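# Insert the steel peg fully into the block's hole

## Task

Push the steel peg completely into the hole in the block without ever letting the block shift more than 1.5 cm from its starting spot (that fails the attempt at once). The peg must stay seated by itself, not because the robot is holding it. Finally release the peg and move the grippers away.

## Robot and tools

Robot: two arms, left_arm and right_arm, each with six joints (waist, shoulder, elbow, wrist pitch, wrist yaw, wrist roll) and a two-finger gripper. Loose objects may occasionally get a brief shove from outside. Nothing may leave the table, and the arms must not collide or press hard against each other.

Frame: every reported pose uses one shared scene frame in metres. The origin sits on the table top midway between the arms, +z is up, +x reaches out over the table, and left_arm is on the +y side. The names left and right do not refer to image sides. Printed hand positions can be inaccurate, especially when the arm is stretched far. Gripper fingers point along the gripper's +z axis and close along its y axis. end_effector_position is the point between the finger pads, roughly 1 cm short of the fingertips.

Tool execute_actions, argument actions: a list holding one action, one wait, or nothing.
- Empty list {"actions": []}: no command, just returns the current state.
- Action {"rows": [[...]], "steps": n}: n is 1 to 15 control steps of 1/30 s (default 15). Each row covers one step; if there are fewer rows than steps, the final row repeats.
- Wait {"steps": n}: n up to 300; no new command; returns once n steps have elapsed since the previous result, with your reply time included.
- Optional pictures (true/false) decides whether camera images come back; by default they do.
A refused call sends nothing to the robot.

Row layout: one list of 14 numbers, each in [-1, 1], always covering both arms: left_arm waist, shoulder, elbow, wrist pitch, wrist yaw, wrist roll, opening, then the same seven for right_arm.
- The six joint entries per arm are offsets, not poses. They are measured from that arm's joint angles in the most recent result that listed them (before any such result in the scene, and for later calls within the same reply, from where the arm stands when the action begins). They are not cumulative between rows. Scale: 1.0 equals 1.202 rad for the waist, 1.258 shoulder, 1.238 elbow, 2.073 wrist pitch, 2.022 wrist yaw and wrist roll.
- Stated joint ranges (rad): waist -2.618 to 3.054, shoulder 0.000 to 3.142, elbow 0.000 to 3.142, wrist pitch -1.571 to 1.571, wrist yaw -1.571 to 1.571, wrist roll -2.094 to 2.094. A request more than 0.036 rad beyond a range end, outward, is refused. Actual ends may differ from the stated ones by up to 0.036 rad; targets past the real end get clipped there, and a "joint sent to its limit" line may appear (possibly referring to an earlier, still-running action). No such line does not prove more room exists.
- The opening entry is absolute, not an offset: +1 fully open, -1 closed.

Motion limits: each joint's target is kept within a lead of its measured angle per step (waist 0.202, shoulder 0.258, elbow 0.238, wrist pitch 0.573, wrist yaw and roll 0.522 rad), so big offsets take several steps. If targets would move a gripper more than 70 mm from where it is measured, all of that arm's targets are pulled back proportionally.

Holding an arm still: zero offsets may let it sag a little each action. In the first call of a reply, send offsets that return it to the desired angles, then zeros in further calls of that reply, increasing the correction if a joint keeps falling short. Zeros are not a pause; they drive back to the reference angles.

Between calls the arms keep heading for the last row sent, until everything has nearly stopped (slow or blocked counts as stopped) or a step is HELD. Fingers still in motion keep going.

Result lines: a state line per arm with end_effector_position and end_effector_quat_wxyz; Joint positions and Joint velocities per arm (six joints in rad and rad/s, then finger pad gap in m, 0.094 when fully open); grip_measured, the measured opening on the command scale (each gripper may read off by about 1 mm, constant within the scene). "joint command not followed" means a clearance check altered or blocked some joint targets while the rest of the row ran. HELD marks steps where your row was partly or wholly not sent. MOTOR HOT appears from 75 °C; at 90 °C the hot arm halts for 10 s (that threshold then rests for 5 minutes), and at 100 °C it goes limp and drops until cool; both show as OVER-TEMPERATURE FAULT. Holding loads heats motors, even while you think.

Gripping: fingers go to where grip_measured would equal your command, except near -1 and +1. To keep hold, command below the reading: about 0.03 lower is firm, smaller gaps give a lighter hold. Pad force tops out near 50-62 N (less on some grippers, and less for parts under about 2 mm thick); first contact can spike briefly.

Tool zoom_image: camera ("cam_left_wrist" or "cam_right_wrist") and region [x0, y0, x1, y1] in pixels of that camera's latest 504x504 image, origin top-left, at most 504 by 504. Returns an enlarged view.

Tool finished_scene: scene (integer 1 or 2) ends the current scene permanently and reports whether the goal held; the next scene's task appears in its result. Replying with no tool call ends everything.

Order of work: look, grasp the peg gently, align it above the hole, lower it slowly without shoving the block, open the gripper, and lift clear before ending. Avoid drops, slips, slams, hard impacts and heavy pushing; smooth, economical, quick motion is preferred.

Each tool is called after "Request:" by a JSON object that holds its "api" and its "payload".

## Session

Request:
{"api": "execute_actions", "payload": {"actions": []}}

Scene clock: 0.00 s of 4600.00 s.
left_arm: end_effector_position=(+0.3485, +0.1899, +0.3482) grip_measured=+1.000 end_effector_quat_wxyz=(+0.676, -0.261, +0.635, -0.266) | right_arm: end_effector_position=(+0.3885, -0.0116, +0.2264) grip_measured=+1.000 end_effector_quat_wxyz=(+0.335, +0.323, +0.872, +0.152)
Joint positions: left_arm=[-1.049  1.09   0.769  0.408 -0.869 -0.699  0.094] | right_arm=[ 0.634  2.246  2.37  -1.095  0.485  1.378  0.094]
Joint velocities: left_arm=[-0.017 -0.007 -0.002 -0.007 -0.051 -0.037  0.   ] | right_arm=[ 0.007  0.017  0.007 -0.037  0.095 -0.037  0.   ]

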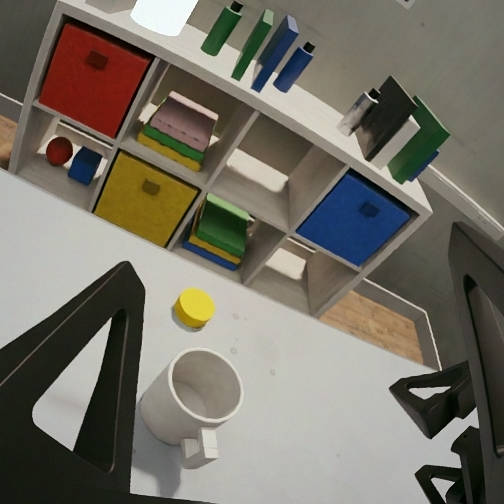

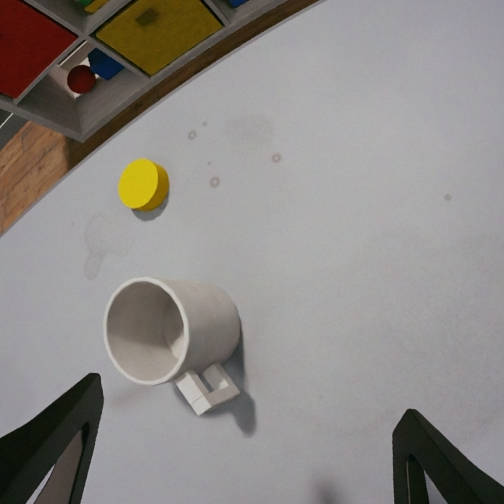

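Request:
{"api": "execute_actions", "payload": {"actions": [{"rows":[[0.623,-0.07,0.187,-0.68,0.43,0.346,1,-0.278,-0.99,-1,-0.03,-0.24,-0.68,1]]}], "pictures": false}}

Request:
{"api": "execute_actions", "payload": {"actions": [{"steps":60}]}}

Scene clock: 18.17 s of 4600.00 s.
left_arm: end_effector_position=(+0.3149, +0.3351, +0.2110) grip_measured=+1.000 end_effector_quat_wxyz=(+0.353, +0.017, +0.936, +0.010) | right_arm: end_effector_position=(+0.2186, -0.2279, +0.2491) grip_measured=+1.000 end_effector_quat_wxyz=(+0.278, -0.115, +0.950, +0.082)
Joint positions: left_arm=[-0.305  1.013  0.994 -0.834 -0.08  -0.044  0.094] | right_arm=[ 0.291  1.192  1.325 -1.117  0.04   0.226  0.094]
Joint velocities: left_arm=[ 0.037  0.017 -0.007 -1.267  0.388  0.256  0.   ] | right_arm=[ 0.071 -2.767 -2.186 -0.037 -0.3   -1.341  0.   ]
Steps of this call (steps 1 to 90: nothing new was sent; then 14.67 s passed at rest; steps 91 to 105: all 15 steps of this action). Readings (joint positions):
91: left_arm=[-1.014 1.081 0.802 0.307 -0.782 -0.618] | right_arm=[0.618 2.215 2.324 -1.076 0.418 1.312]
92: left_arm=[-0.948 1.079 0.857 0.183 -0.672 -0.516] | right_arm=[0.595 2.168 2.250 -1.079 0.340 1.235]
94: left_arm=[-0.796 1.059 0.951 -0.021 -0.468 -0.333] | right_arm=[0.516 2.065 2.121 -1.094 0.239 1.094]
98: left_arm=[-0.530 1.013 0.996 -0.340 -0.234 -0.161] | right_arm=[0.322 1.811 1.854 -1.097 0.129 0.778]
105: the state above

Scene clock: 20.17 s of 4600.00 s.
left_arm: end_effector_position=(+0.2828, +0.3266, +0.1874) grip_measured=+1.000 end_effector_quat_wxyz=(+0.276, +0.050, +0.960, -0.010) | right_arm: end_effector_position=(+0.1697, -0.2465, +0.2274) grip_measured=+1.000 end_effector_quat_wxyz=(+0.271, -0.221, +0.935, +0.065)
Joint positions: left_arm=[-0.305  1.013  0.994 -0.991 -0.012 -0.003  0.094] | right_arm=[ 0.291  0.997  1.152 -1.16   0.008  0.014  0.094]
Joint velocities: left_arm=[ 0.007  0.012  0.002  0.051  0.022 -0.022  0.   ] | right_arm=[-0.007  0.007  0.007 -0.037 -0.037  0.037  0.   ]
Steps of this call (steps 1 to 30: the robot went on to your last target; steps 31 to 60: nothing new was sent). Readings (joint positions):
1: left_arm=[-0.305 1.013 0.994 -0.871 -0.066 -0.036] | right_arm=[0.291 1.102 1.258 -1.126 0.032 0.183]
2: left_arm=[-0.305 1.013 0.994 -0.899 -0.054 -0.029] | right_arm=[0.291 1.032 1.211 -1.144 0.027 0.149]
4: left_arm=[-0.305 1.013 0.994 -0.936 -0.038 -0.020] | right_arm=[0.291 0.969 1.174 -1.170 0.019 0.100]
8: left_arm=[-0.305 1.013 0.994 -0.972 -0.022 -0.010] | right_arm=[0.291 0.986 1.158 -1.165 0.012 0.049]
60: the state above
All arms were judged still, so your last target was given up. Only a new action makes them travel on or press farther. Fingers that are still opening or closing keep moving.

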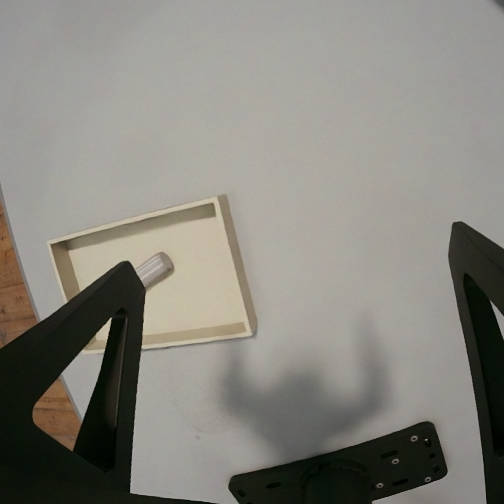

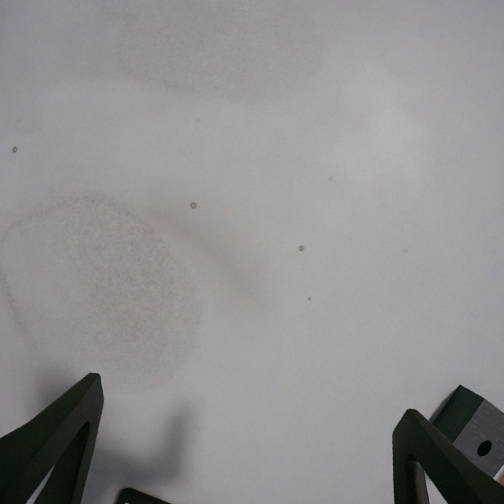

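Request:
{"api": "execute_actions", "payload": {"actions": [{"rows":[[0.5,0,0,0,0,0,1,-0.6,0,0,0,0,0,1]]}], "pictures": false}}

Request:
{"api": "execute_actions", "payload": {"actions": [{"steps":15}]}}

Scene clock: 50.83 s of 4600.00 s.
left_arm: end_effector_position=(+0.2517, +0.4771, +0.1874) grip_measured=+1.000 end_effector_quat_wxyz=(+0.266, -0.236, +0.932, +0.076) | right_arm: end_effector_position=(+0.1916, -0.4163, +0.2286) grip_measured=+1.000 end_effector_quat_wxyz=(+0.280, +0.119, +0.952, -0.039)
Joint positions: left_arm=[ 0.293  1.013  0.994 -0.991 -0.02  -0.002  0.094] | right_arm=[-0.421  0.997  1.152 -1.152  0.016  0.012  0.094]
Joint velocities: left_arm=[-0.002 -0.002  0.002 -0.037 -0.007 -0.037  0.   ] | right_arm=[ 0.022 -0.007  0.007  0.095  0.022  0.007  0.   ]
Steps of this call (steps 1 to 90: nothing new was sent; then 27.17 s passed at rest; steps 91 to 105: all 15 steps of this action). Readings (joint positions):
91: left_arm=[-0.271 1.013 0.994 -0.991 0.006 -0.001] | right_arm=[0.256 0.997 1.152 -1.160 -0.010 0.012]
92: left_arm=[-0.201 1.013 0.994 -0.991 0.008 -0.001] | right_arm=[0.184 0.997 1.152 -1.159 -0.011 0.012]
94: left_arm=[-0.048 1.013 0.994 -0.991 0.002 -0.001] | right_arm=[0.032 0.997 1.152 -1.155 -0.005 0.012]
98: left_arm=[0.239 1.013 0.994 -0.991 -0.012 -0.002] | right_arm=[-0.270 0.997 1.152 -1.152 0.002 0.012]
105: the state above

Scene clock: 51.33 s of 4600.00 s.
left_arm: end_effector_position=(+0.2517, +0.4771, +0.1874) grip_measured=+1.000 end_effector_quat_wxyz=(+0.266, -0.236, +0.932, +0.076) | right_arm: end_effector_position=(+0.1916, -0.4162, +0.2286) grip_measured=+1.000 end_effector_quat_wxyz=(+0.280, +0.119, +0.952, -0.038)
Joint positions: left_arm=[ 0.293  1.013  0.994 -0.991 -0.02  -0.002  0.094] | right_arm=[-0.421  0.997  1.152 -1.152  0.015  0.012  0.094]
Joint velocities: left_arm=[ 0.012  0.002  0.007  0.022  0.007 -0.066  0.   ] | right_arm=[-0.012  0.002  0.012 -0.007 -0.007 -0.007  0.   ]
Steps of this call (steps 1 to 15: the robot went on to your last target). Readings (joint positions):
1: left_arm=[0.293 1.013 0.994 -0.991 -0.020 -0.002] | right_arm=[-0.421 0.997 1.152 -1.152 0.016 0.012]
2: left_arm=[0.293 1.013 0.994 -0.991 -0.020 -0.002] | right_arm=[-0.421 0.997 1.152 -1.152 0.016 0.012]
4: left_arm=[0.293 1.013 0.994 -0.991 -0.020 -0.002] | right_arm=[-0.421 0.997 1.152 -1.152 0.016 0.012]
8: left_arm=[0.293 1.013 0.994 -0.991 -0.020 -0.002] | right_arm=[-0.421 0.997 1.152 -1.152 0.015 0.012]
15: the state above
All arms were judged still, so your last target was given up. Only a new action makes them travel on or press farther. Fingers that are still opening or closing keep moving.

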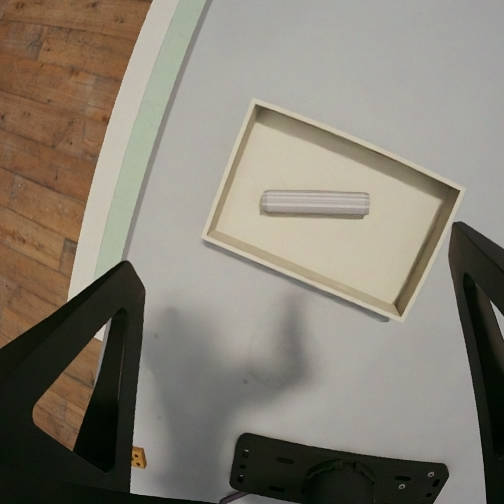

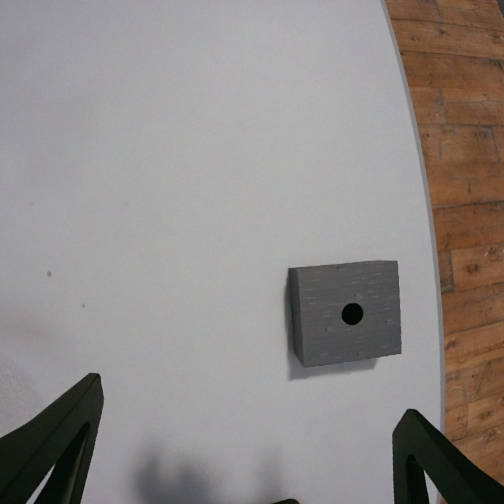

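Request:
{"api": "execute_actions", "payload": {"actions": [{"rows":[[-0.08,0.48,0.265,-0.138,0.01,0,1,-0.2,0,0,0,0,0,1]]}], "pictures": false}}

Request:
{"api": "execute_actions", "payload": {"actions": [{"steps":15}]}}

Scene clock: 67.47 s of 4600.00 s.
left_arm: end_effector_position=(+0.2864, +0.4643, +0.1040) grip_measured=+1.000 end_effector_quat_wxyz=(-0.018, -0.198, +0.980, +0.002) | right_arm: end_effector_position=(+0.1722, -0.4702, +0.2290) grip_measured=+1.000 end_effector_quat_wxyz=(+0.275, +0.228, +0.931, -0.073)
Joint positions: left_arm=[ 0.202  1.654  1.297 -1.248 -0.011 -0.003  0.094] | right_arm=[-0.654  0.997  1.152 -1.148  0.019  0.01   0.094]
Joint velocities: left_arm=[-0.002 -0.183 -0.002 -0.168 -0.022 -0.007  0.   ] | right_arm=[-0.007 -0.007  0.012 -0.022  0.037 -0.007  0.   ]
Steps of this call (steps 1 to 90: nothing new was sent; then 12.63 s passed at rest; steps 91 to 105: all 15 steps of this action). Readings (joint positions):
91: left_arm=[0.278 1.049 1.036 -1.054 -0.025 -0.003] | right_arm=[-0.457 0.997 1.152 -1.152 -0.002 0.010]
92: left_arm=[0.249 1.121 1.114 -1.129 -0.024 -0.003] | right_arm=[-0.529 0.997 1.152 -1.150 -0.003 0.010]
94: left_arm=[0.211 1.287 1.260 -1.177 -0.015 -0.003] | right_arm=[-0.630 0.997 1.152 -1.148 0.014 0.010]
98: left_arm=[0.202 1.576 1.333 -1.184 -0.011 -0.003] | right_arm=[-0.654 0.997 1.152 -1.148 0.019 0.010]
105: the state above

Scene clock: 67.97 s of 4600.00 s.
left_arm: end_effector_position=(+0.2829, +0.4628, +0.1070) grip_measured=+1.000 end_effector_quat_wxyz=(-0.020, -0.198, +0.980, +0.002) | right_arm: end_effector_position=(+0.1722, -0.4702, +0.2290) grip_measured=+1.000 end_effector_quat_wxyz=(+0.275, +0.228, +0.931, -0.073)
Joint positions: left_arm=[ 0.202  1.643  1.297 -1.263 -0.011 -0.003  0.094] | right_arm=[-0.654  0.997  1.152 -1.148  0.019  0.01   0.094]
Joint velocities: left_arm=[ 0.007 -0.007  0.002 -0.037 -0.022 -0.037  0.   ] | right_arm=[ 0.002  0.002 -0.012 -0.095  0.007  0.007  0.   ]
Steps of this call (steps 1 to 15: the robot went on to your last target). Readings (joint positions):
1: left_arm=[0.202 1.649 1.297 -1.251 -0.011 -0.003] | right_arm=[-0.654 0.997 1.152 -1.148 0.019 0.010]
2: left_arm=[0.202 1.645 1.297 -1.254 -0.011 -0.003] | right_arm=[-0.654 0.997 1.152 -1.148 0.019 0.010]
4: left_arm=[0.202 1.643 1.297 -1.259 -0.011 -0.003] | right_arm=[-0.654 0.997 1.152 -1.148 0.019 0.010]
8: left_arm=[0.202 1.643 1.297 -1.262 -0.011 -0.003] | right_arm=[-0.654 0.997 1.152 -1.148 0.019 0.010]
15: the state above

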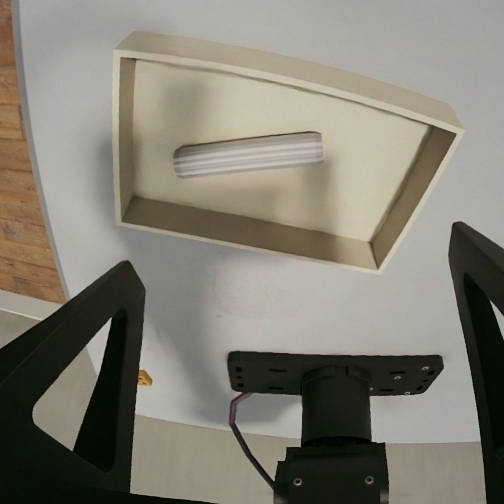

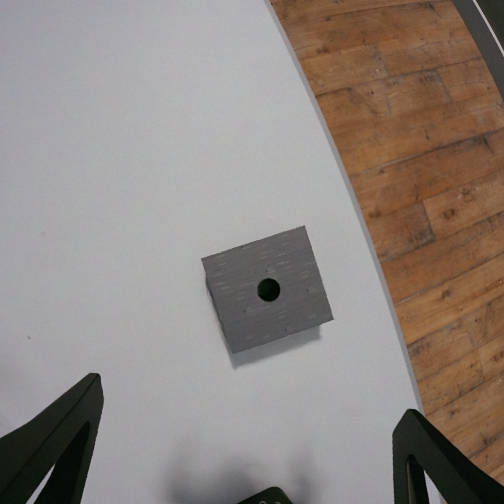

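Request:
{"api": "execute_actions", "payload": {"actions": [{"rows":[[0.055,-0.01,-0.085,0.07,0.005,0.777,0,0,0,0,0,0,0,1]]}], "pictures": false}}

Request:
{"api": "execute_actions", "payload": {"actions": [{"steps":25}]}}

Scene clock: 85.40 s of 4600.00 s.
left_arm: end_effector_position=(+0.2755, +0.4785, +0.0815) grip_measured=+0.003 end_effector_quat_wxyz=(-0.007, +0.437, +0.899, -0.004) | right_arm: end_effector_position=(+0.1722, -0.4702, +0.2290) grip_measured=+1.000 end_effector_quat_wxyz=(+0.275, +0.228, +0.931, -0.073)
Joint positions: left_arm=[ 0.267  1.637  1.188 -1.138 -0.006  1.366  0.047] | right_arm=[-0.654  0.997  1.152 -1.148  0.019  0.01   0.094]
Joint velocities: left_arm=[-0.002  0.007 -0.002  0.095  0.022  1.326  0.001] | right_arm=[ 0.002 -0.017 -0.012 -0.037 -0.007 -0.051  0.   ]
Steps of this call (steps 1 to 15: the robot went on to your last target; steps 16 to 90: nothing new was sent; then 13.93 s passed at rest; steps 91 to 105: all 15 steps of this action). Readings (joint positions):
91: left_arm=[0.209 1.640 1.281 -1.241 -0.007 0.080] | right_arm=[-0.654 0.997 1.152 -1.148 0.019 0.010]
92: left_arm=[0.224 1.637 1.256 -1.213 -0.006 0.182] | right_arm=[-0.654 0.997 1.152 -1.148 0.019 0.010]
94: left_arm=[0.254 1.637 1.211 -1.183 -0.006 0.381] | right_arm=[-0.654 0.997 1.152 -1.148 0.019 0.010]
98: left_arm=[0.267 1.637 1.188 -1.164 -0.006 0.781] | right_arm=[-0.654 0.997 1.152 -1.148 0.019 0.010]
105: the state above

Scene clock: 86.23 s of 4600.00 s.
left_arm: end_effector_position=(+0.2774, +0.4795, +0.0815) grip_measured=+0.003 end_effector_quat_wxyz=(-0.004, +0.523, +0.852, -0.001) | right_arm: end_effector_position=(+0.1722, -0.4702, +0.2290) grip_measured=+1.000 end_effector_quat_wxyz=(+0.275, +0.228, +0.931, -0.073)
Joint positions: left_arm=[ 0.267  1.637  1.188 -1.13  -0.006  1.562  0.047] | right_arm=[-0.654  0.997  1.152 -1.148  0.019  0.01   0.094]
Joint velocities: left_arm=[ 0.002 -0.007  0.002 -0.081  0.051  0.007  0.   ] | right_arm=[-0.007 -0.002 -0.002 -0.022 -0.095 -0.066  0.   ]
Steps of this call (steps 1 to 25: the robot went on to your last target). Readings (joint positions):
1: left_arm=[0.267 1.637 1.188 -1.137 -0.006 1.406] | right_arm=[-0.654 0.997 1.152 -1.148 0.019 0.010]
2: left_arm=[0.267 1.637 1.188 -1.136 -0.006 1.437] | right_arm=[-0.654 0.997 1.152 -1.148 0.019 0.010]
4: left_arm=[0.267 1.637 1.188 -1.134 -0.006 1.483] | right_arm=[-0.654 0.997 1.152 -1.148 0.019 0.010]
8: left_arm=[0.267 1.637 1.188 -1.132 -0.006 1.530] | right_arm=[-0.654 0.997 1.152 -1.148 0.019 0.010]
25: the state above

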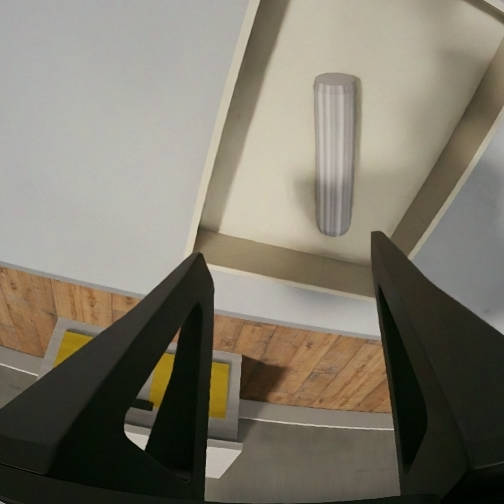

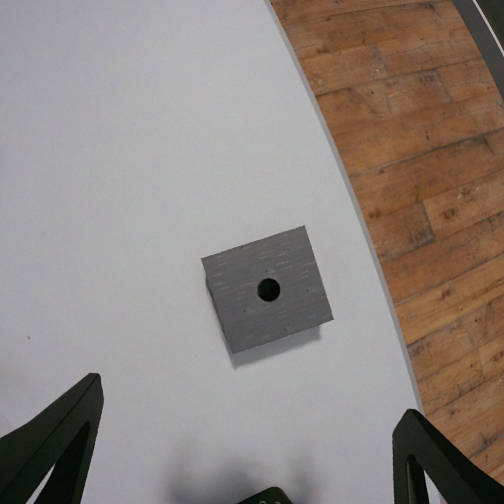

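Request:
{"api": "execute_actions", "payload": {"actions": [{"rows":[[0,0.095,0.015,0.053,0,-0.062,0,0,0,0,0,0,0,1]]}]}}

Scene clock: 99.33 s of 4600.00 s.
left_arm: end_effector_position=(+0.2943, +0.4879, +0.0468) grip_measured=+0.003 end_effector_quat_wxyz=(-0.013, +0.472, +0.881, -0.013) | right_arm: end_effector_position=(+0.1722, -0.4702, +0.2290) grip_measured=+1.000 end_effector_quat_wxyz=(+0.275, +0.228, +0.931, -0.073)
Joint positions: left_arm=[ 0.267  1.768  1.195 -1.033 -0.006  1.446  0.047] | right_arm=[-0.654  0.997  1.152 -1.148  0.019  0.01   0.094]
Joint velocities: left_arm=[-0.007 -0.002  0.002  0.066 -0.007 -0.007  0.001] | right_arm=[-0.017  0.002 -0.007  0.037  0.066  0.081  0.   ]
Steps of this call (steps 1 to 15: the robot went on to your last target; steps 16 to 90: nothing new was sent; then 9.60 s passed at rest; steps 91 to 105: all 15 steps of this action). Readings (joint positions):
91: left_arm=[0.267 1.647 1.190 -1.125 -0.006 1.544] | right_arm=[-0.654 0.997 1.152 -1.148 0.019 0.010]
92: left_arm=[0.267 1.668 1.194 -1.109 -0.006 1.524] | right_arm=[-0.654 0.997 1.152 -1.148 0.019 0.010]
94: left_arm=[0.267 1.721 1.195 -1.074 -0.006 1.493] | right_arm=[-0.654 0.997 1.152 -1.148 0.019 0.010]
98: left_arm=[0.267 1.768 1.195 -1.045 -0.006 1.462] | right_arm=[-0.654 0.997 1.152 -1.148 0.019 0.010]
105: the state above

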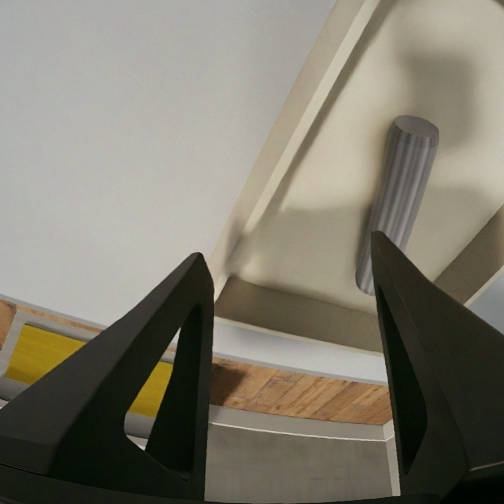

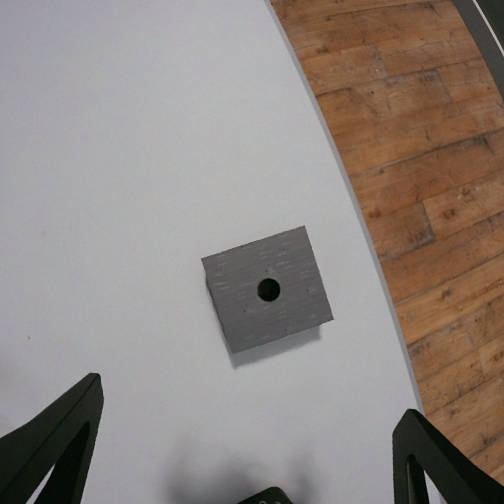

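Request:
{"api": "execute_actions", "payload": {"actions": [{"rows":[[0,-0.1,-0.05,0.01,0,0.06,0,0,0,0,0,0,0,1],[0,-0.1,-0.05,0.01,0,0.06,0,0,0,0,0,0,0,1],[0,-0.175,-0.1,0.02,0,0.128,0,0,0,0,0,0,0,1],[0,-0.175,-0.1,0.02,0,0.128,0,0,0,0,0,0,0,1],[0,-0.175,-0.165,0.022,0,0.128,0,0,0,0,0,0,0,1]]}]}}

Scene clock: 113.37 s of 4600.00 s.
left_arm: end_effector_position=(+0.2560, +0.4688, +0.0555) grip_measured=+0.003 end_effector_quat_wxyz=(+0.001, +0.575, +0.818, +0.009) | right_arm: end_effector_position=(+0.1722, -0.4702, +0.2290) grip_measured=+1.000 end_effector_quat_wxyz=(+0.275, +0.228, +0.931, -0.073)
Joint positions: left_arm=[ 0.267  1.55   0.993 -0.997 -0.006  1.687  0.047] | right_arm=[-0.654  0.997  1.152 -1.148  0.019  0.01   0.094]
Joint velocities: left_arm=[-0.017  0.002 -0.007  0.066  0.007  0.022 -0.001] | right_arm=[-0.017 -0.007 -0.007 -0.037 -0.081  0.022  0.   ]
Steps of this call (steps 1 to 15: the robot went on to your last target; steps 16 to 90: nothing new was sent; then 10.53 s passed at rest; steps 91 to 105: all 15 steps of this action). Readings (joint positions):
91: left_arm=[0.267 1.756 1.184 -1.020 -0.006 1.460] | right_arm=[-0.654 0.997 1.152 -1.148 0.019 0.010]
92: left_arm=[0.267 1.734 1.164 -1.013 -0.006 1.480] | right_arm=[-0.654 0.997 1.152 -1.148 0.019 0.010]
94: left_arm=[0.267 1.653 1.107 -1.001 -0.006 1.554] | right_arm=[-0.654 0.997 1.152 -1.148 0.019 0.010]
98: left_arm=[0.267 1.550 1.014 -0.998 -0.006 1.641] | right_arm=[-0.654 0.997 1.152 -1.148 0.019 0.010]
105: the state above

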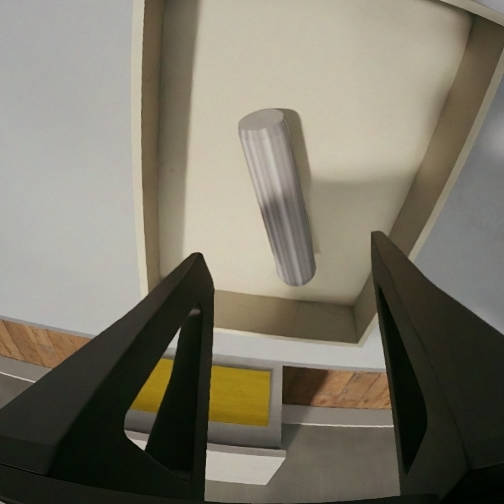

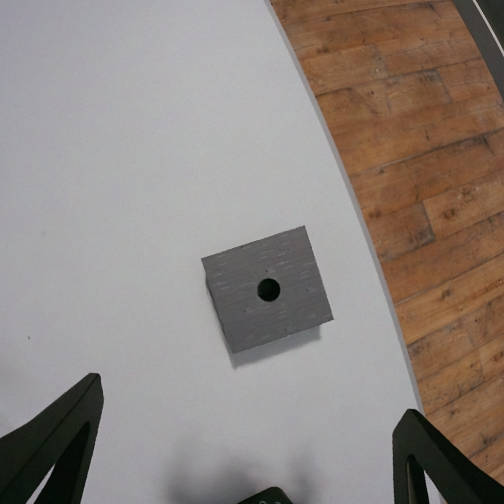

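Request:
{"api": "execute_actions", "payload": {"actions": [{"rows":[[0.06,0.02,-0.08,0.06,0,0,0,0,0,0,0,0,0,1]]}]}}

Scene clock: 121.67 s of 4600.00 s.
left_arm: end_effector_position=(+0.2401, +0.4809, +0.0271) grip_measured=+0.003 end_effector_quat_wxyz=(-0.003, +0.549, +0.836, +0.005) | right_arm: end_effector_position=(+0.1722, -0.4702, +0.2290) grip_measured=+1.000 end_effector_quat_wxyz=(+0.275, +0.228, +0.931, -0.073)
Joint positions: left_arm=[ 0.336  1.573  0.894 -0.886 -0.009  1.693  0.047] | right_arm=[-0.654  0.997  1.152 -1.148  0.019  0.01   0.094]
Joint velocities: left_arm=[ 0.002 -0.002 -0.002  0.066  0.022  0.007 -0.   ] | right_arm=[-0.027 -0.007 -0.007 -0.022  0.125  0.051  0.   ]
Steps of this call (steps 1 to 30: the robot went on to your last target; steps 31 to 90: nothing new was sent; then 4.80 s passed at rest; steps 91 to 105: all 15 steps of this action). Readings (joint positions):
91: left_arm=[0.275 1.551 0.980 -0.976 -0.003 1.698] | right_arm=[-0.654 0.997 1.152 -1.148 0.019 0.010]
92: left_arm=[0.293 1.552 0.959 -0.949 -0.002 1.697] | right_arm=[-0.654 0.997 1.152 -1.148 0.019 0.010]
94: left_arm=[0.327 1.563 0.917 -0.923 -0.006 1.695] | right_arm=[-0.654 0.997 1.152 -1.148 0.019 0.010]
98: left_arm=[0.336 1.573 0.894 -0.905 -0.009 1.694] | right_arm=[-0.654 0.997 1.152 -1.148 0.019 0.010]
105: the state above

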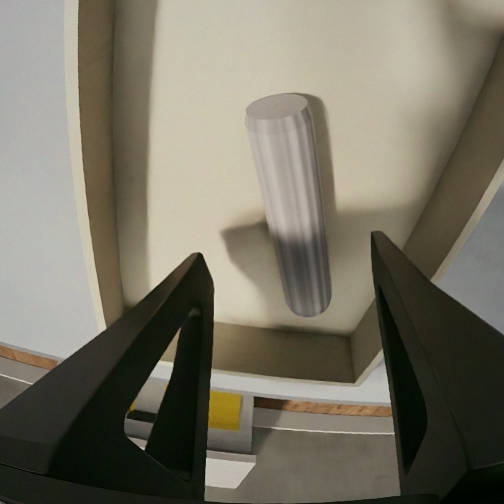

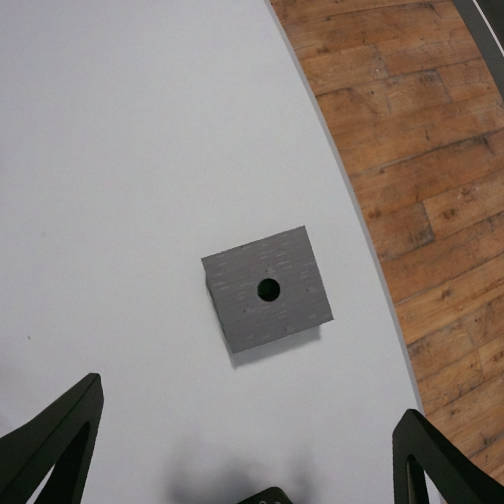

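Request:
{"api": "execute_actions", "payload": {"actions": [{"rows":[[0,0,-0.036,0.026,0,0,0,0,0,0,0,0,0,1]],"steps":10}], "pictures": false}}

Request:
{"api": "execute_actions", "payload": {"actions": [{"rows":[[0,0,0,0,0,0,-0.68,0,0,0,0,0,0,1]]}]}}

Scene clock: 127.70 s of 4600.00 s.
left_arm: end_effector_position=(+0.2355, +0.4782, +0.0180) grip_measured=+0.003 end_effector_quat_wxyz=(-0.003, +0.549, +0.836, +0.003) | right_arm: end_effector_position=(+0.1722, -0.4702, +0.2290) grip_measured=+1.000 end_effector_quat_wxyz=(+0.275, +0.228, +0.931, -0.073)
Joint positions: left_arm=[ 0.336  1.573  0.854 -0.849 -0.009  1.692  0.047] | right_arm=[-0.654  0.997  1.152 -1.148  0.019  0.01   0.094]
Joint velocities: left_arm=[ 0.012 -0.012  0.017 -0.051 -0.022 -0.022 -0.001] | right_arm=[-0.007 -0.002 -0.002 -0.037 -0.037  0.037  0.   ]
Steps of this call (steps 1 to 15: the robot went on to your last target; steps 16 to 90: nothing new was sent; then 2.70 s passed at rest; steps 91 to 100: all 10 steps of this action). Readings (joint positions):
91: left_arm=[0.336 1.573 0.889 -0.875 -0.009 1.692] | right_arm=[-0.654 0.997 1.152 -1.148 0.019 0.010]
92: left_arm=[0.336 1.573 0.881 -0.867 -0.009 1.692] | right_arm=[-0.654 0.997 1.152 -1.148 0.019 0.010]
94: left_arm=[0.336 1.573 0.863 -0.858 -0.009 1.692] | right_arm=[-0.654 0.997 1.152 -1.148 0.019 0.010]
98: left_arm=[0.336 1.573 0.854 -0.854 -0.009 1.692] | right_arm=[-0.654 0.997 1.152 -1.148 0.019 0.010]
100: the state above

Scene clock: 128.20 s of 4600.00 s.
left_arm: end_effector_position=(+0.2356, +0.4783, +0.0180) grip_measured=-0.672 end_effector_quat_wxyz=(-0.003, +0.549, +0.836, +0.003) | right_arm: end_effector_position=(+0.1722, -0.4702, +0.2290) grip_measured=+1.000 end_effector_quat_wxyz=(+0.275, +0.228, +0.931, -0.073)
Joint positions: left_arm=[ 0.336  1.573  0.854 -0.849 -0.009  1.692  0.015] | right_arm=[-0.654  0.997  1.152 -1.148  0.019  0.01   0.094]
Joint velocities: left_arm=[-0.007 -0.012  0.002  0.007 -0.007  0.007  0.   ] | right_arm=[ 0.007 -0.007 -0.002 -0.051 -0.007  0.037  0.   ]
Steps of this call (steps 1 to 15: all 15 steps of this action). Readings (joint positions):
1: left_arm=[0.336 1.573 0.854 -0.849 -0.009 1.692] | right_arm=[-0.654 0.997 1.152 -1.148 0.019 0.010]
2: left_arm=[0.336 1.573 0.854 -0.849 -0.009 1.692] | right_arm=[-0.654 0.997 1.152 -1.148 0.019 0.010]
4: left_arm=[0.336 1.573 0.854 -0.849 -0.009 1.692] | right_arm=[-0.654 0.997 1.152 -1.148 0.019 0.010]
8: left_arm=[0.336 1.573 0.854 -0.849 -0.009 1.692] | right_arm=[-0.654 0.997 1.152 -1.148 0.019 0.010]
15: the state above

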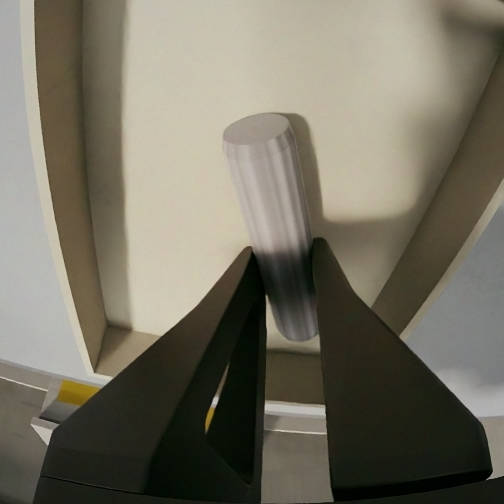

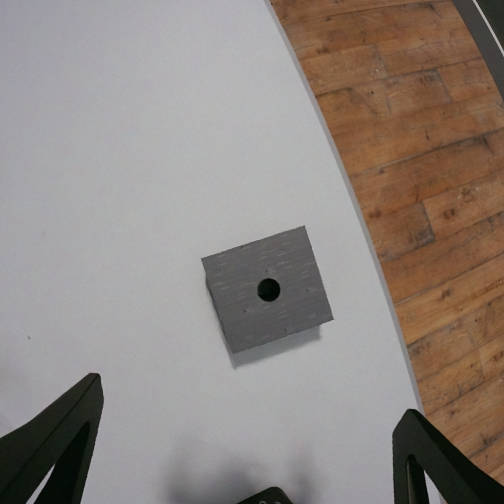

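Request:
{"api": "execute_actions", "payload": {"actions": [{"rows":[[0,0,0,0,0,0,-0.73,0,0,0,0,0,0,1],[0,0,0,0,0,0,-0.73,0,0,0,0,0,0,1],[0,0,0,0,0,0,-0.73,0,0,0,0,0,0,1],[0,-0.03,0.1,-0.06,0,0,-0.73,0,0,0,0,0,0,1],[0,-0.03,0.1,-0.06,0,0,-0.73,0,0,0,0,0,0,1],[0,-0.06,0.25,-0.1,0,0,-0.73,0,0,0,0,0,0,1]]}]}}

Request:
{"api": "execute_actions", "payload": {"actions": [{"rows":[[-1,0,0,0.6,0,-0.836,-0.73,0,0,0,0,0,0,1]]}], "pictures": false}}

Request:
{"api": "execute_actions", "payload": {"actions": [{"steps":30}]}}

Scene clock: 147.87 s of 4600.00 s.
left_arm: end_effector_position=(+0.2909, +0.5108, +0.1148) grip_measured=-0.701 end_effector_quat_wxyz=(+0.046, +0.544, +0.831, +0.104) | right_arm: end_effector_position=(+0.1722, -0.4702, +0.2290) grip_measured=+1.000 end_effector_quat_wxyz=(+0.275, +0.228, +0.931, -0.073)
Joint positions: left_arm=[ 0.336  1.503  1.163 -1.003 -0.009  1.692  0.014] | right_arm=[-0.654  0.997  1.152 -1.148  0.019  0.01   0.094]
Joint velocities: left_arm=[-0.002 -0.007 -0.027 -0.3   -0.066 -0.037  0.   ] | right_arm=[ 0.012  0.007 -0.007 -0.007 -0.022 -0.051  0.   ]
Steps of this call (steps 1 to 15: the robot went on to your last target; steps 16 to 90: nothing new was sent; then 16.17 s passed at rest; steps 91 to 105: all 15 steps of this action). Readings (joint positions):
91: left_arm=[0.336 1.573 0.854 -0.849 -0.009 1.692] | right_arm=[-0.654 0.997 1.152 -1.148 0.019 0.010]
92: left_arm=[0.336 1.573 0.854 -0.849 -0.009 1.692] | right_arm=[-0.654 0.997 1.152 -1.148 0.019 0.010]
94: left_arm=[0.336 1.573 0.868 -0.869 -0.009 1.692] | right_arm=[-0.654 0.997 1.152 -1.148 0.019 0.010]
98: left_arm=[0.336 1.563 1.038 -0.979 -0.009 1.692] | right_arm=[-0.654 0.997 1.152 -1.148 0.019 0.010]
105: the state above

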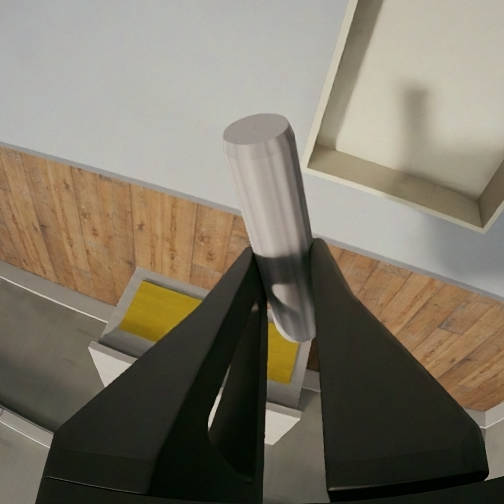

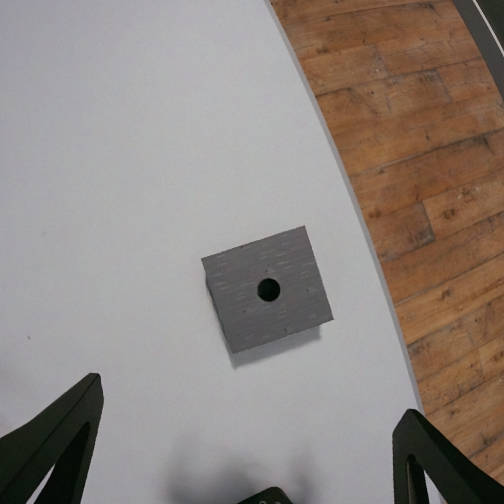

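Scene clock: 148.37 s of 4600.00 s.
left_arm: end_effector_position=(+0.4913, +0.3432, +0.2211) grip_measured=-0.701 end_effector_quat_wxyz=(+0.439, +0.376, +0.788, +0.212) | right_arm: end_effector_position=(+0.1722, -0.4702, +0.2290) grip_measured=+1.000 end_effector_quat_wxyz=(+0.275, +0.228, +0.931, -0.073)
Joint positions: left_arm=[-0.227  1.51   1.149 -0.193 -0.031  0.876  0.014] | right_arm=[-0.654  0.997  1.152 -1.148  0.019  0.01   0.094]
Joint velocities: left_arm=[-1.126  0.002  0.002  1.429  0.051 -1.604  0.001] | right_arm=[-0.002 -0.002  0.002  0.022 -0.066 -0.037  0.   ]
Steps of this call (steps 1 to 15: all 15 steps of this action). Readings (joint positions):
1: left_arm=[0.322 1.503 1.156 -0.977 -0.020 1.643] | right_arm=[-0.654 0.997 1.152 -1.148 0.019 0.010]
2: left_arm=[0.291 1.504 1.151 -0.924 -0.029 1.584] | right_arm=[-0.654 0.997 1.152 -1.148 0.019 0.010]
4: left_arm=[0.211 1.510 1.149 -0.803 -0.031 1.470] | right_arm=[-0.654 0.997 1.152 -1.148 0.019 0.010]
8: left_arm=[0.048 1.510 1.149 -0.567 -0.032 1.249] | right_arm=[-0.654 0.997 1.152 -1.148 0.019 0.010]
15: the state above

Scene clock: 149.37 s of 4600.00 s.
left_arm: end_effector_position=(+0.4163, +0.0407, +0.3102) grip_measured=-0.701 end_effector_quat_wxyz=(+0.610, +0.257, +0.719, -0.210) | right_arm: end_effector_position=(+0.1722, -0.4702, +0.2290) grip_measured=+1.000 end_effector_quat_wxyz=(+0.275, +0.228, +0.931, -0.073)
Joint positions: left_arm=[-0.869  1.51   1.149  0.193  0.     0.012  0.014] | right_arm=[-0.654  0.997  1.152 -1.148  0.019  0.01   0.094]
Joint velocities: left_arm=[-0.027  0.002  0.002 -0.007 -0.022  0.051 -0.002] | right_arm=[-0.012 -0.012  0.007  0.007 -0.022 -0.007  0.   ]
Steps of this call (steps 1 to 30: the robot went on to your last target). Readings (joint positions):
1: left_arm=[-0.269 1.510 1.149 -0.147 -0.031 0.817] | right_arm=[-0.654 0.997 1.152 -1.148 0.019 0.010]
2: left_arm=[-0.312 1.510 1.149 -0.105 -0.032 0.756] | right_arm=[-0.654 0.997 1.152 -1.148 0.019 0.010]
4: left_arm=[-0.406 1.510 1.149 -0.031 -0.031 0.626] | right_arm=[-0.654 0.997 1.152 -1.148 0.019 0.010]
8: left_arm=[-0.612 1.510 1.149 0.074 -0.029 0.359] | right_arm=[-0.654 0.997 1.152 -1.148 0.019 0.010]
30: the state above

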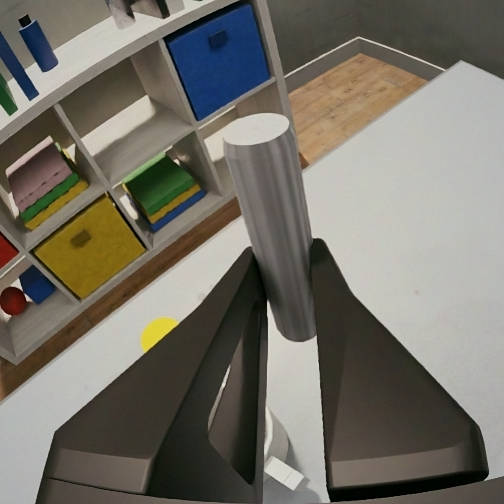

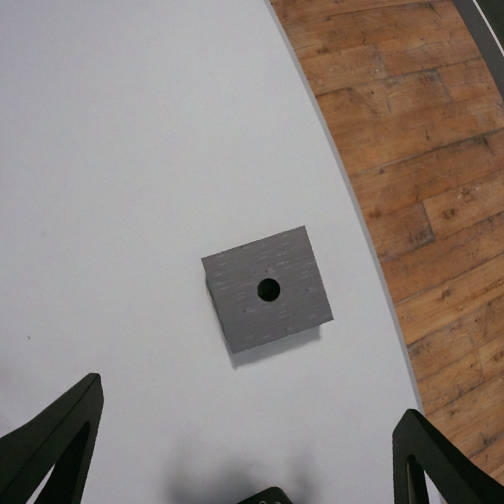

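Request:
{"api": "execute_actions", "payload": {"actions": [{"rows":[[-0.45,0.2,-0.3,0.62,0,0,-0.73,0.5,0.3,0.62,-0.2,0,0.5,0.2]]}], "pictures": false}}

Request:
{"api": "execute_actions", "payload": {"actions": [{"steps":20}], "pictures": false}}

Scene clock: 172.00 s of 4600.00 s.
left_arm: end_effector_position=(+0.2080, -0.1167, +0.1703) grip_measured=-0.701 end_effector_quat_wxyz=(+0.564, +0.418, +0.600, -0.385) | right_arm: end_effector_position=(+0.2389, -0.3201, +0.3554) grip_measured=+0.202 end_effector_quat_wxyz=(+0.267, +0.379, +0.872, +0.156)
Joint positions: left_arm=[-1.394  1.821  0.746  1.006  0.008  0.01   0.014] | right_arm=[-0.053  1.357  1.91  -1.495  0.01   0.953  0.056]
Joint velocities: left_arm=[-0.291 -0.002  0.007  1.429  0.051  0.037  0.   ] | right_arm=[-0.027 -0.203  0.046 -0.33  -0.037  0.505  0.001]
joint sent to its limit (right arm) — the command would take joint 4 (wrist pitch) past its lower limit, so that joint was sent only as far as its limit.
Steps of this call (steps 1 to 15: the robot went on to your last target; steps 16 to 90: nothing new was sent; then 19.13 s passed at rest; steps 91 to 105: all 15 steps of this action). Readings (joint positions):
91: left_arm=[-0.880 1.520 1.131 0.241 -0.009 0.009] | right_arm=[-0.617 1.035 1.198 -1.223 0.035 0.095]
92: left_arm=[-0.900 1.537 1.105 0.315 -0.016 0.009] | right_arm=[-0.546 1.106 1.282 -1.315 0.036 0.196]
94: left_arm=[-0.962 1.593 1.036 0.453 -0.020 0.009] | right_arm=[-0.401 1.269 1.456 -1.400 0.034 0.395]
98: left_arm=[-1.147 1.738 0.844 0.737 -0.022 0.009] | right_arm=[-0.134 1.438 1.733 -1.442 0.025 0.726]
105: the state above

Scene clock: 172.67 s of 4600.00 s.
left_arm: end_effector_position=(+0.1945, -0.1006, +0.2881) grip_measured=-0.701 end_effector_quat_wxyz=(+0.683, +0.323, +0.455, -0.471) | right_arm: end_effector_position=(+0.2338, -0.3208, +0.3481) grip_measured=+0.202 end_effector_quat_wxyz=(+0.245, +0.408, +0.866, +0.152)
Joint positions: left_arm=[-1.407  1.791  0.746  1.43   0.008  0.01   0.014] | right_arm=[-0.053  1.366  1.911 -1.53   0.01   1.013  0.056]
Joint velocities: left_arm=[-0.002 -0.022  0.002 -0.037  0.007 -0.037  0.   ] | right_arm=[ 0.002 -0.012 -0.002 -0.081 -0.066 -0.007 -0.   ]
joint sent to its limit (right arm) — the command would take joint 4 (wrist pitch) past its lower limit, so that joint was sent only as far as its limit.
Steps of this call (steps 1 to 20: the robot went on to your last target). Readings (joint positions):
1: left_arm=[-1.402 1.821 0.746 1.056 0.008 0.010] | right_arm=[-0.053 1.353 1.911 -1.503 0.010 0.965]
2: left_arm=[-1.406 1.821 0.746 1.103 0.008 0.010] | right_arm=[-0.053 1.353 1.911 -1.511 0.010 0.975]
4: left_arm=[-1.407 1.821 0.746 1.191 0.008 0.010] | right_arm=[-0.053 1.359 1.911 -1.519 0.010 0.989]
8: left_arm=[-1.407 1.806 0.746 1.326 0.008 0.010] | right_arm=[-0.053 1.366 1.911 -1.526 0.010 1.004]
20: the state above

Request:
{"api": "execute_actions", "payload": {"actions": [{"rows":[[0,0.205,-0.075,0.01,0,0,-0.73,0,0.15,0,0,0,0.39,0.2]]}], "pictures": false}}

Request:
{"api": "execute_actions", "payload": {"actions": [{"rows":[[0,0,0,0,0,0,-0.73,0.5,0.2,0,0,0,0.03,0.2]]}], "pictures": false}}

Request:
{"api": "execute_actions", "payload": {"actions": [{"steps":12}]}}

Scene clock: 182.07 s of 4600.00 s.
left_arm: end_effector_position=(+0.1959, -0.1043, +0.0996) grip_measured=-0.701 end_effector_quat_wxyz=(+0.566, +0.419, +0.592, -0.392) | right_arm: end_effector_position=(+0.2775, -0.3148, +0.2936) grip_measured=+0.202 end_effector_quat_wxyz=(+0.120, +0.712, +0.673, +0.159)
Joint positions: left_arm=[-1.407  2.084  0.634  1.397  0.008  0.01   0.014] | right_arm=[-0.053  1.569  1.916 -1.518  0.01   1.76   0.056]
Joint velocities: left_arm=[ 0.007 -0.012  0.002 -0.022 -0.022 -0.037 -0.001] | right_arm=[-0.002 -0.115 -0.002 -0.022  0.007  0.198 -0.001]
joint sent to its limit (right arm) — the command would take joint 4 (wrist pitch) past its lower limit, so that joint was sent only as far as its limit.
Steps of this call (steps 1 to 30: the robot went on to your last target; steps 31 to 90: nothing new was sent; then 5.90 s passed at rest; steps 91 to 105: all 15 steps of this action). Readings (joint positions):
91: left_arm=[-1.407 1.806 0.744 1.446 0.008 0.010] | right_arm=[-0.053 1.383 1.916 -1.535 0.010 1.097]
92: left_arm=[-1.407 1.831 0.741 1.464 0.008 0.010] | right_arm=[-0.053 1.407 1.922 -1.535 0.010 1.197]
94: left_arm=[-1.407 1.904 0.723 1.471 0.008 0.010] | right_arm=[-0.053 1.478 1.922 -1.532 0.010 1.394]
98: left_arm=[-1.407 2.054 0.659 1.430 0.008 0.010] | right_arm=[-0.053 1.587 1.920 -1.520 0.010 1.631]
105: the state above

Scene clock: 182.57 s of 4600.00 s.
left_arm: end_effector_position=(+0.1958, -0.1041, +0.0960) grip_measured=-0.701 end_effector_quat_wxyz=(+0.561, +0.422, +0.596, -0.389) | right_arm: end_effector_position=(+0.2180, -0.0980, +0.2052) grip_measured=+0.202 end_effector_quat_wxyz=(+0.016, +0.494, +0.866, +0.076)
Joint positions: left_arm=[-1.407  2.084  0.634  1.383  0.008  0.01   0.014] | right_arm=[ 0.582  1.849  1.925 -1.492 -0.011  1.807  0.056]
Joint velocities: left_arm=[ 0.002 -0.032 -0.012 -0.007  0.022  0.007  0.   ] | right_arm=[-0.129 -0.261  0.002 -0.022  0.022  0.007  0.001]
Steps of this call (steps 1 to 15: all 15 steps of this action). Readings (joint positions):
1: left_arm=[-1.407 2.084 0.634 1.397 0.008 0.010] | right_arm=[-0.037 1.579 1.919 -1.522 0.019 1.767]
2: left_arm=[-1.407 2.084 0.634 1.396 0.008 0.010] | right_arm=[-0.003 1.597 1.924 -1.522 0.023 1.773]
4: left_arm=[-1.407 2.084 0.634 1.390 0.008 0.010] | right_arm=[0.085 1.662 1.925 -1.520 0.023 1.782]
8: left_arm=[-1.407 2.084 0.634 1.385 0.008 0.010] | right_arm=[0.308 1.817 1.925 -1.503 0.023 1.797]
15: the state above

Scene clock: 182.97 s of 4600.00 s.
left_arm: end_effector_position=(+0.1958, -0.1041, +0.0959) grip_measured=-0.701 end_effector_quat_wxyz=(+0.561, +0.422, +0.597, -0.389) | right_arm: end_effector_position=(+0.2239, -0.1093, +0.2139) grip_measured=+0.202 end_effector_quat_wxyz=(+0.024, +0.508, +0.857, +0.084)
Joint positions: left_arm=[-1.407  2.084  0.634  1.382  0.008  0.01   0.014] | right_arm=[ 0.553  1.824  1.925 -1.497 -0.002  1.811  0.056]
Joint velocities: left_arm=[ 0.002 -0.002 -0.017  0.037  0.066 -0.007  0.   ] | right_arm=[-0.007 -0.007 -0.002  0.066  0.007 -0.066 -0.   ]
Steps of this call (steps 1 to 12: the robot went on to your last target). Readings (joint positions):
1: left_arm=[-1.407 2.084 0.634 1.383 0.008 0.010] | right_arm=[0.576 1.841 1.925 -1.493 -0.011 1.808]
2: left_arm=[-1.407 2.084 0.634 1.382 0.008 0.010] | right_arm=[0.568 1.834 1.925 -1.494 -0.009 1.809]
4: left_arm=[-1.407 2.084 0.634 1.382 0.008 0.010] | right_arm=[0.557 1.825 1.925 -1.496 -0.005 1.810]
8: left_arm=[-1.407 2.084 0.634 1.382 0.008 0.010] | right_arm=[0.553 1.824 1.925 -1.497 -0.002 1.811]
12: the state above

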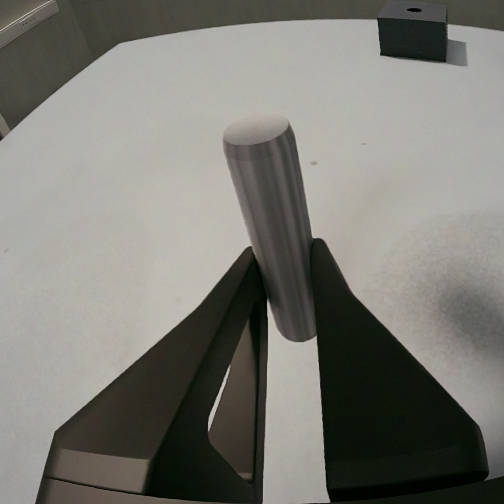

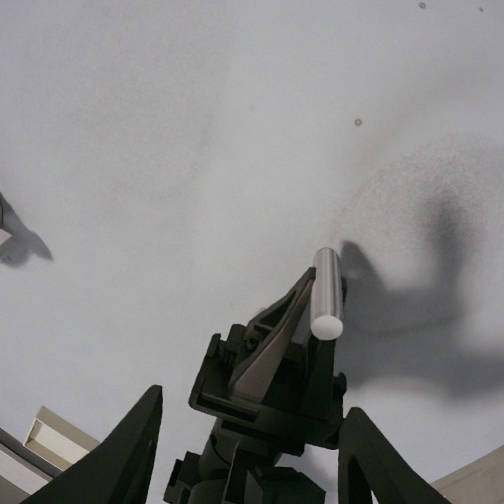

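Request:
{"api": "execute_actions", "payload": {"actions": [{"rows":[[0,0.025,0,0.062,0,0,-0.73,0.04,0.035,-0.04,-0.017,0,0.03,0.2]]}]}}

Scene clock: 191.90 s of 4600.00 s.
left_arm: end_effector_position=(+0.1959, -0.1043, +0.1009) grip_measured=-0.701 end_effector_quat_wxyz=(+0.575, +0.412, +0.583, -0.398) | right_arm: end_effector_position=(+0.2086, -0.1010, +0.1912) grip_measured=+0.202 end_effector_quat_wxyz=(+0.009, +0.511, +0.858, +0.044)
Joint positions: left_arm=[-1.407  2.114  0.634  1.46   0.008  0.01   0.014] | right_arm=[ 0.598  1.864  1.894 -1.511 -0.005  1.861  0.056]
Joint velocities: left_arm=[ 0.012 -0.012  0.002  0.037  0.037  0.007  0.001] | right_arm=[-0.007  0.007  0.007 -0.066 -0.037  0.022  0.   ]
Steps of this call (steps 1 to 30: the robot went on to your last target; steps 31 to 90: nothing new was sent; then 5.43 s passed at rest; steps 91 to 105: all 15 steps of this action). Readings (joint positions):
91: left_arm=[-1.407 2.088 0.634 1.394 0.008 0.010] | right_arm=[0.557 1.825 1.922 -1.497 -0.001 1.820]
92: left_arm=[-1.407 2.096 0.634 1.411 0.008 0.010] | right_arm=[0.565 1.828 1.917 -1.500 -0.000 1.829]
94: left_arm=[-1.407 2.107 0.634 1.430 0.008 0.010] | right_arm=[0.585 1.839 1.907 -1.505 -0.002 1.841]
98: left_arm=[-1.407 2.114 0.634 1.446 0.008 0.010] | right_arm=[0.598 1.862 1.895 -1.508 -0.005 1.854]
105: the state above

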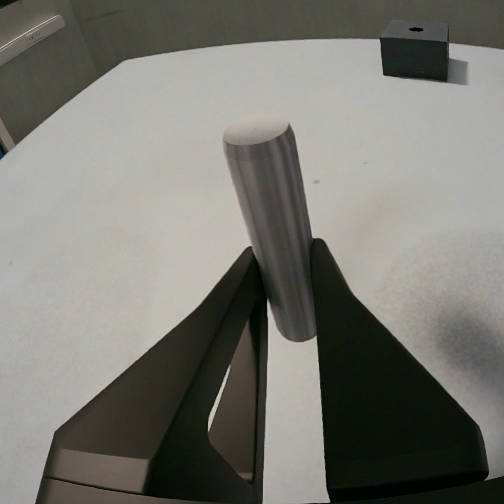

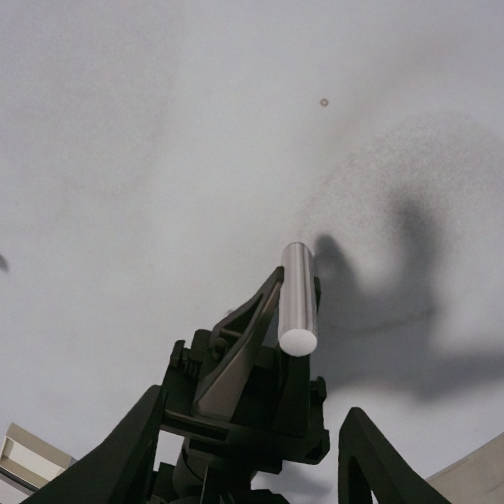

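Request:
{"api": "execute_actions", "payload": {"actions": [{"rows":[[0,0,0,0.018,0,0,-0.73,0,-0.025,-0.12,0.02,0,0,0.2]]}]}}

Scene clock: 199.23 s of 4600.00 s.
left_arm: end_effector_position=(+0.1959, -0.1043, +0.1016) grip_measured=-0.701 end_effector_quat_wxyz=(+0.576, +0.412, +0.582, -0.399) | right_arm: end_effector_position=(+0.1955, -0.1140, +0.1663) grip_measured=+0.202 end_effector_quat_wxyz=(+0.000, +0.512, +0.859, +0.010)
Joint positions: left_arm=[-1.407  2.114  0.634  1.463  0.008  0.01   0.014] | right_arm=[ 0.598  1.838  1.762 -1.476 -0.005  1.862  0.056]
Joint velocities: left_arm=[-0.027 -0.007 -0.007  0.007 -0.007 -0.022 -0.   ] | right_arm=[-0.022 -0.002  0.002 -0.022  0.081  0.022  0.001]
Steps of this call (steps 1 to 15: the robot went on to your last target; steps 16 to 90: nothing new was sent; then 3.83 s passed at rest; steps 91 to 105: all 15 steps of this action). Readings (joint positions):
91: left_arm=[-1.407 2.114 0.634 1.463 0.008 0.010] | right_arm=[0.598 1.855 1.870 -1.493 -0.005 1.862]
92: left_arm=[-1.407 2.114 0.634 1.463 0.008 0.010] | right_arm=[0.598 1.842 1.832 -1.482 -0.005 1.862]
94: left_arm=[-1.407 2.114 0.634 1.463 0.008 0.010] | right_arm=[0.598 1.836 1.784 -1.484 -0.005 1.862]
98: left_arm=[-1.407 2.114 0.634 1.463 0.008 0.010] | right_arm=[0.598 1.838 1.762 -1.482 -0.005 1.862]
105: the state above

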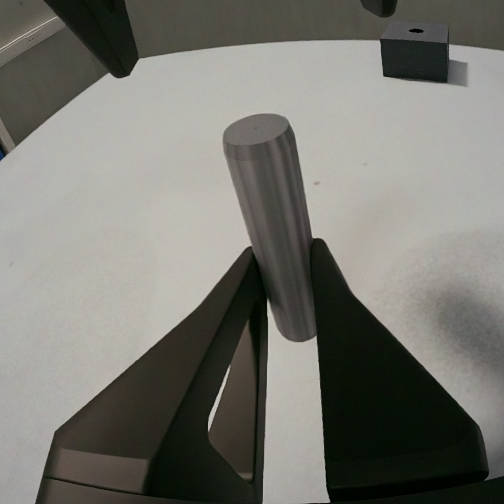

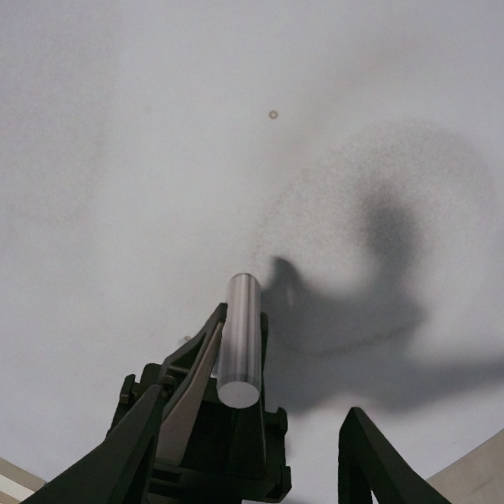

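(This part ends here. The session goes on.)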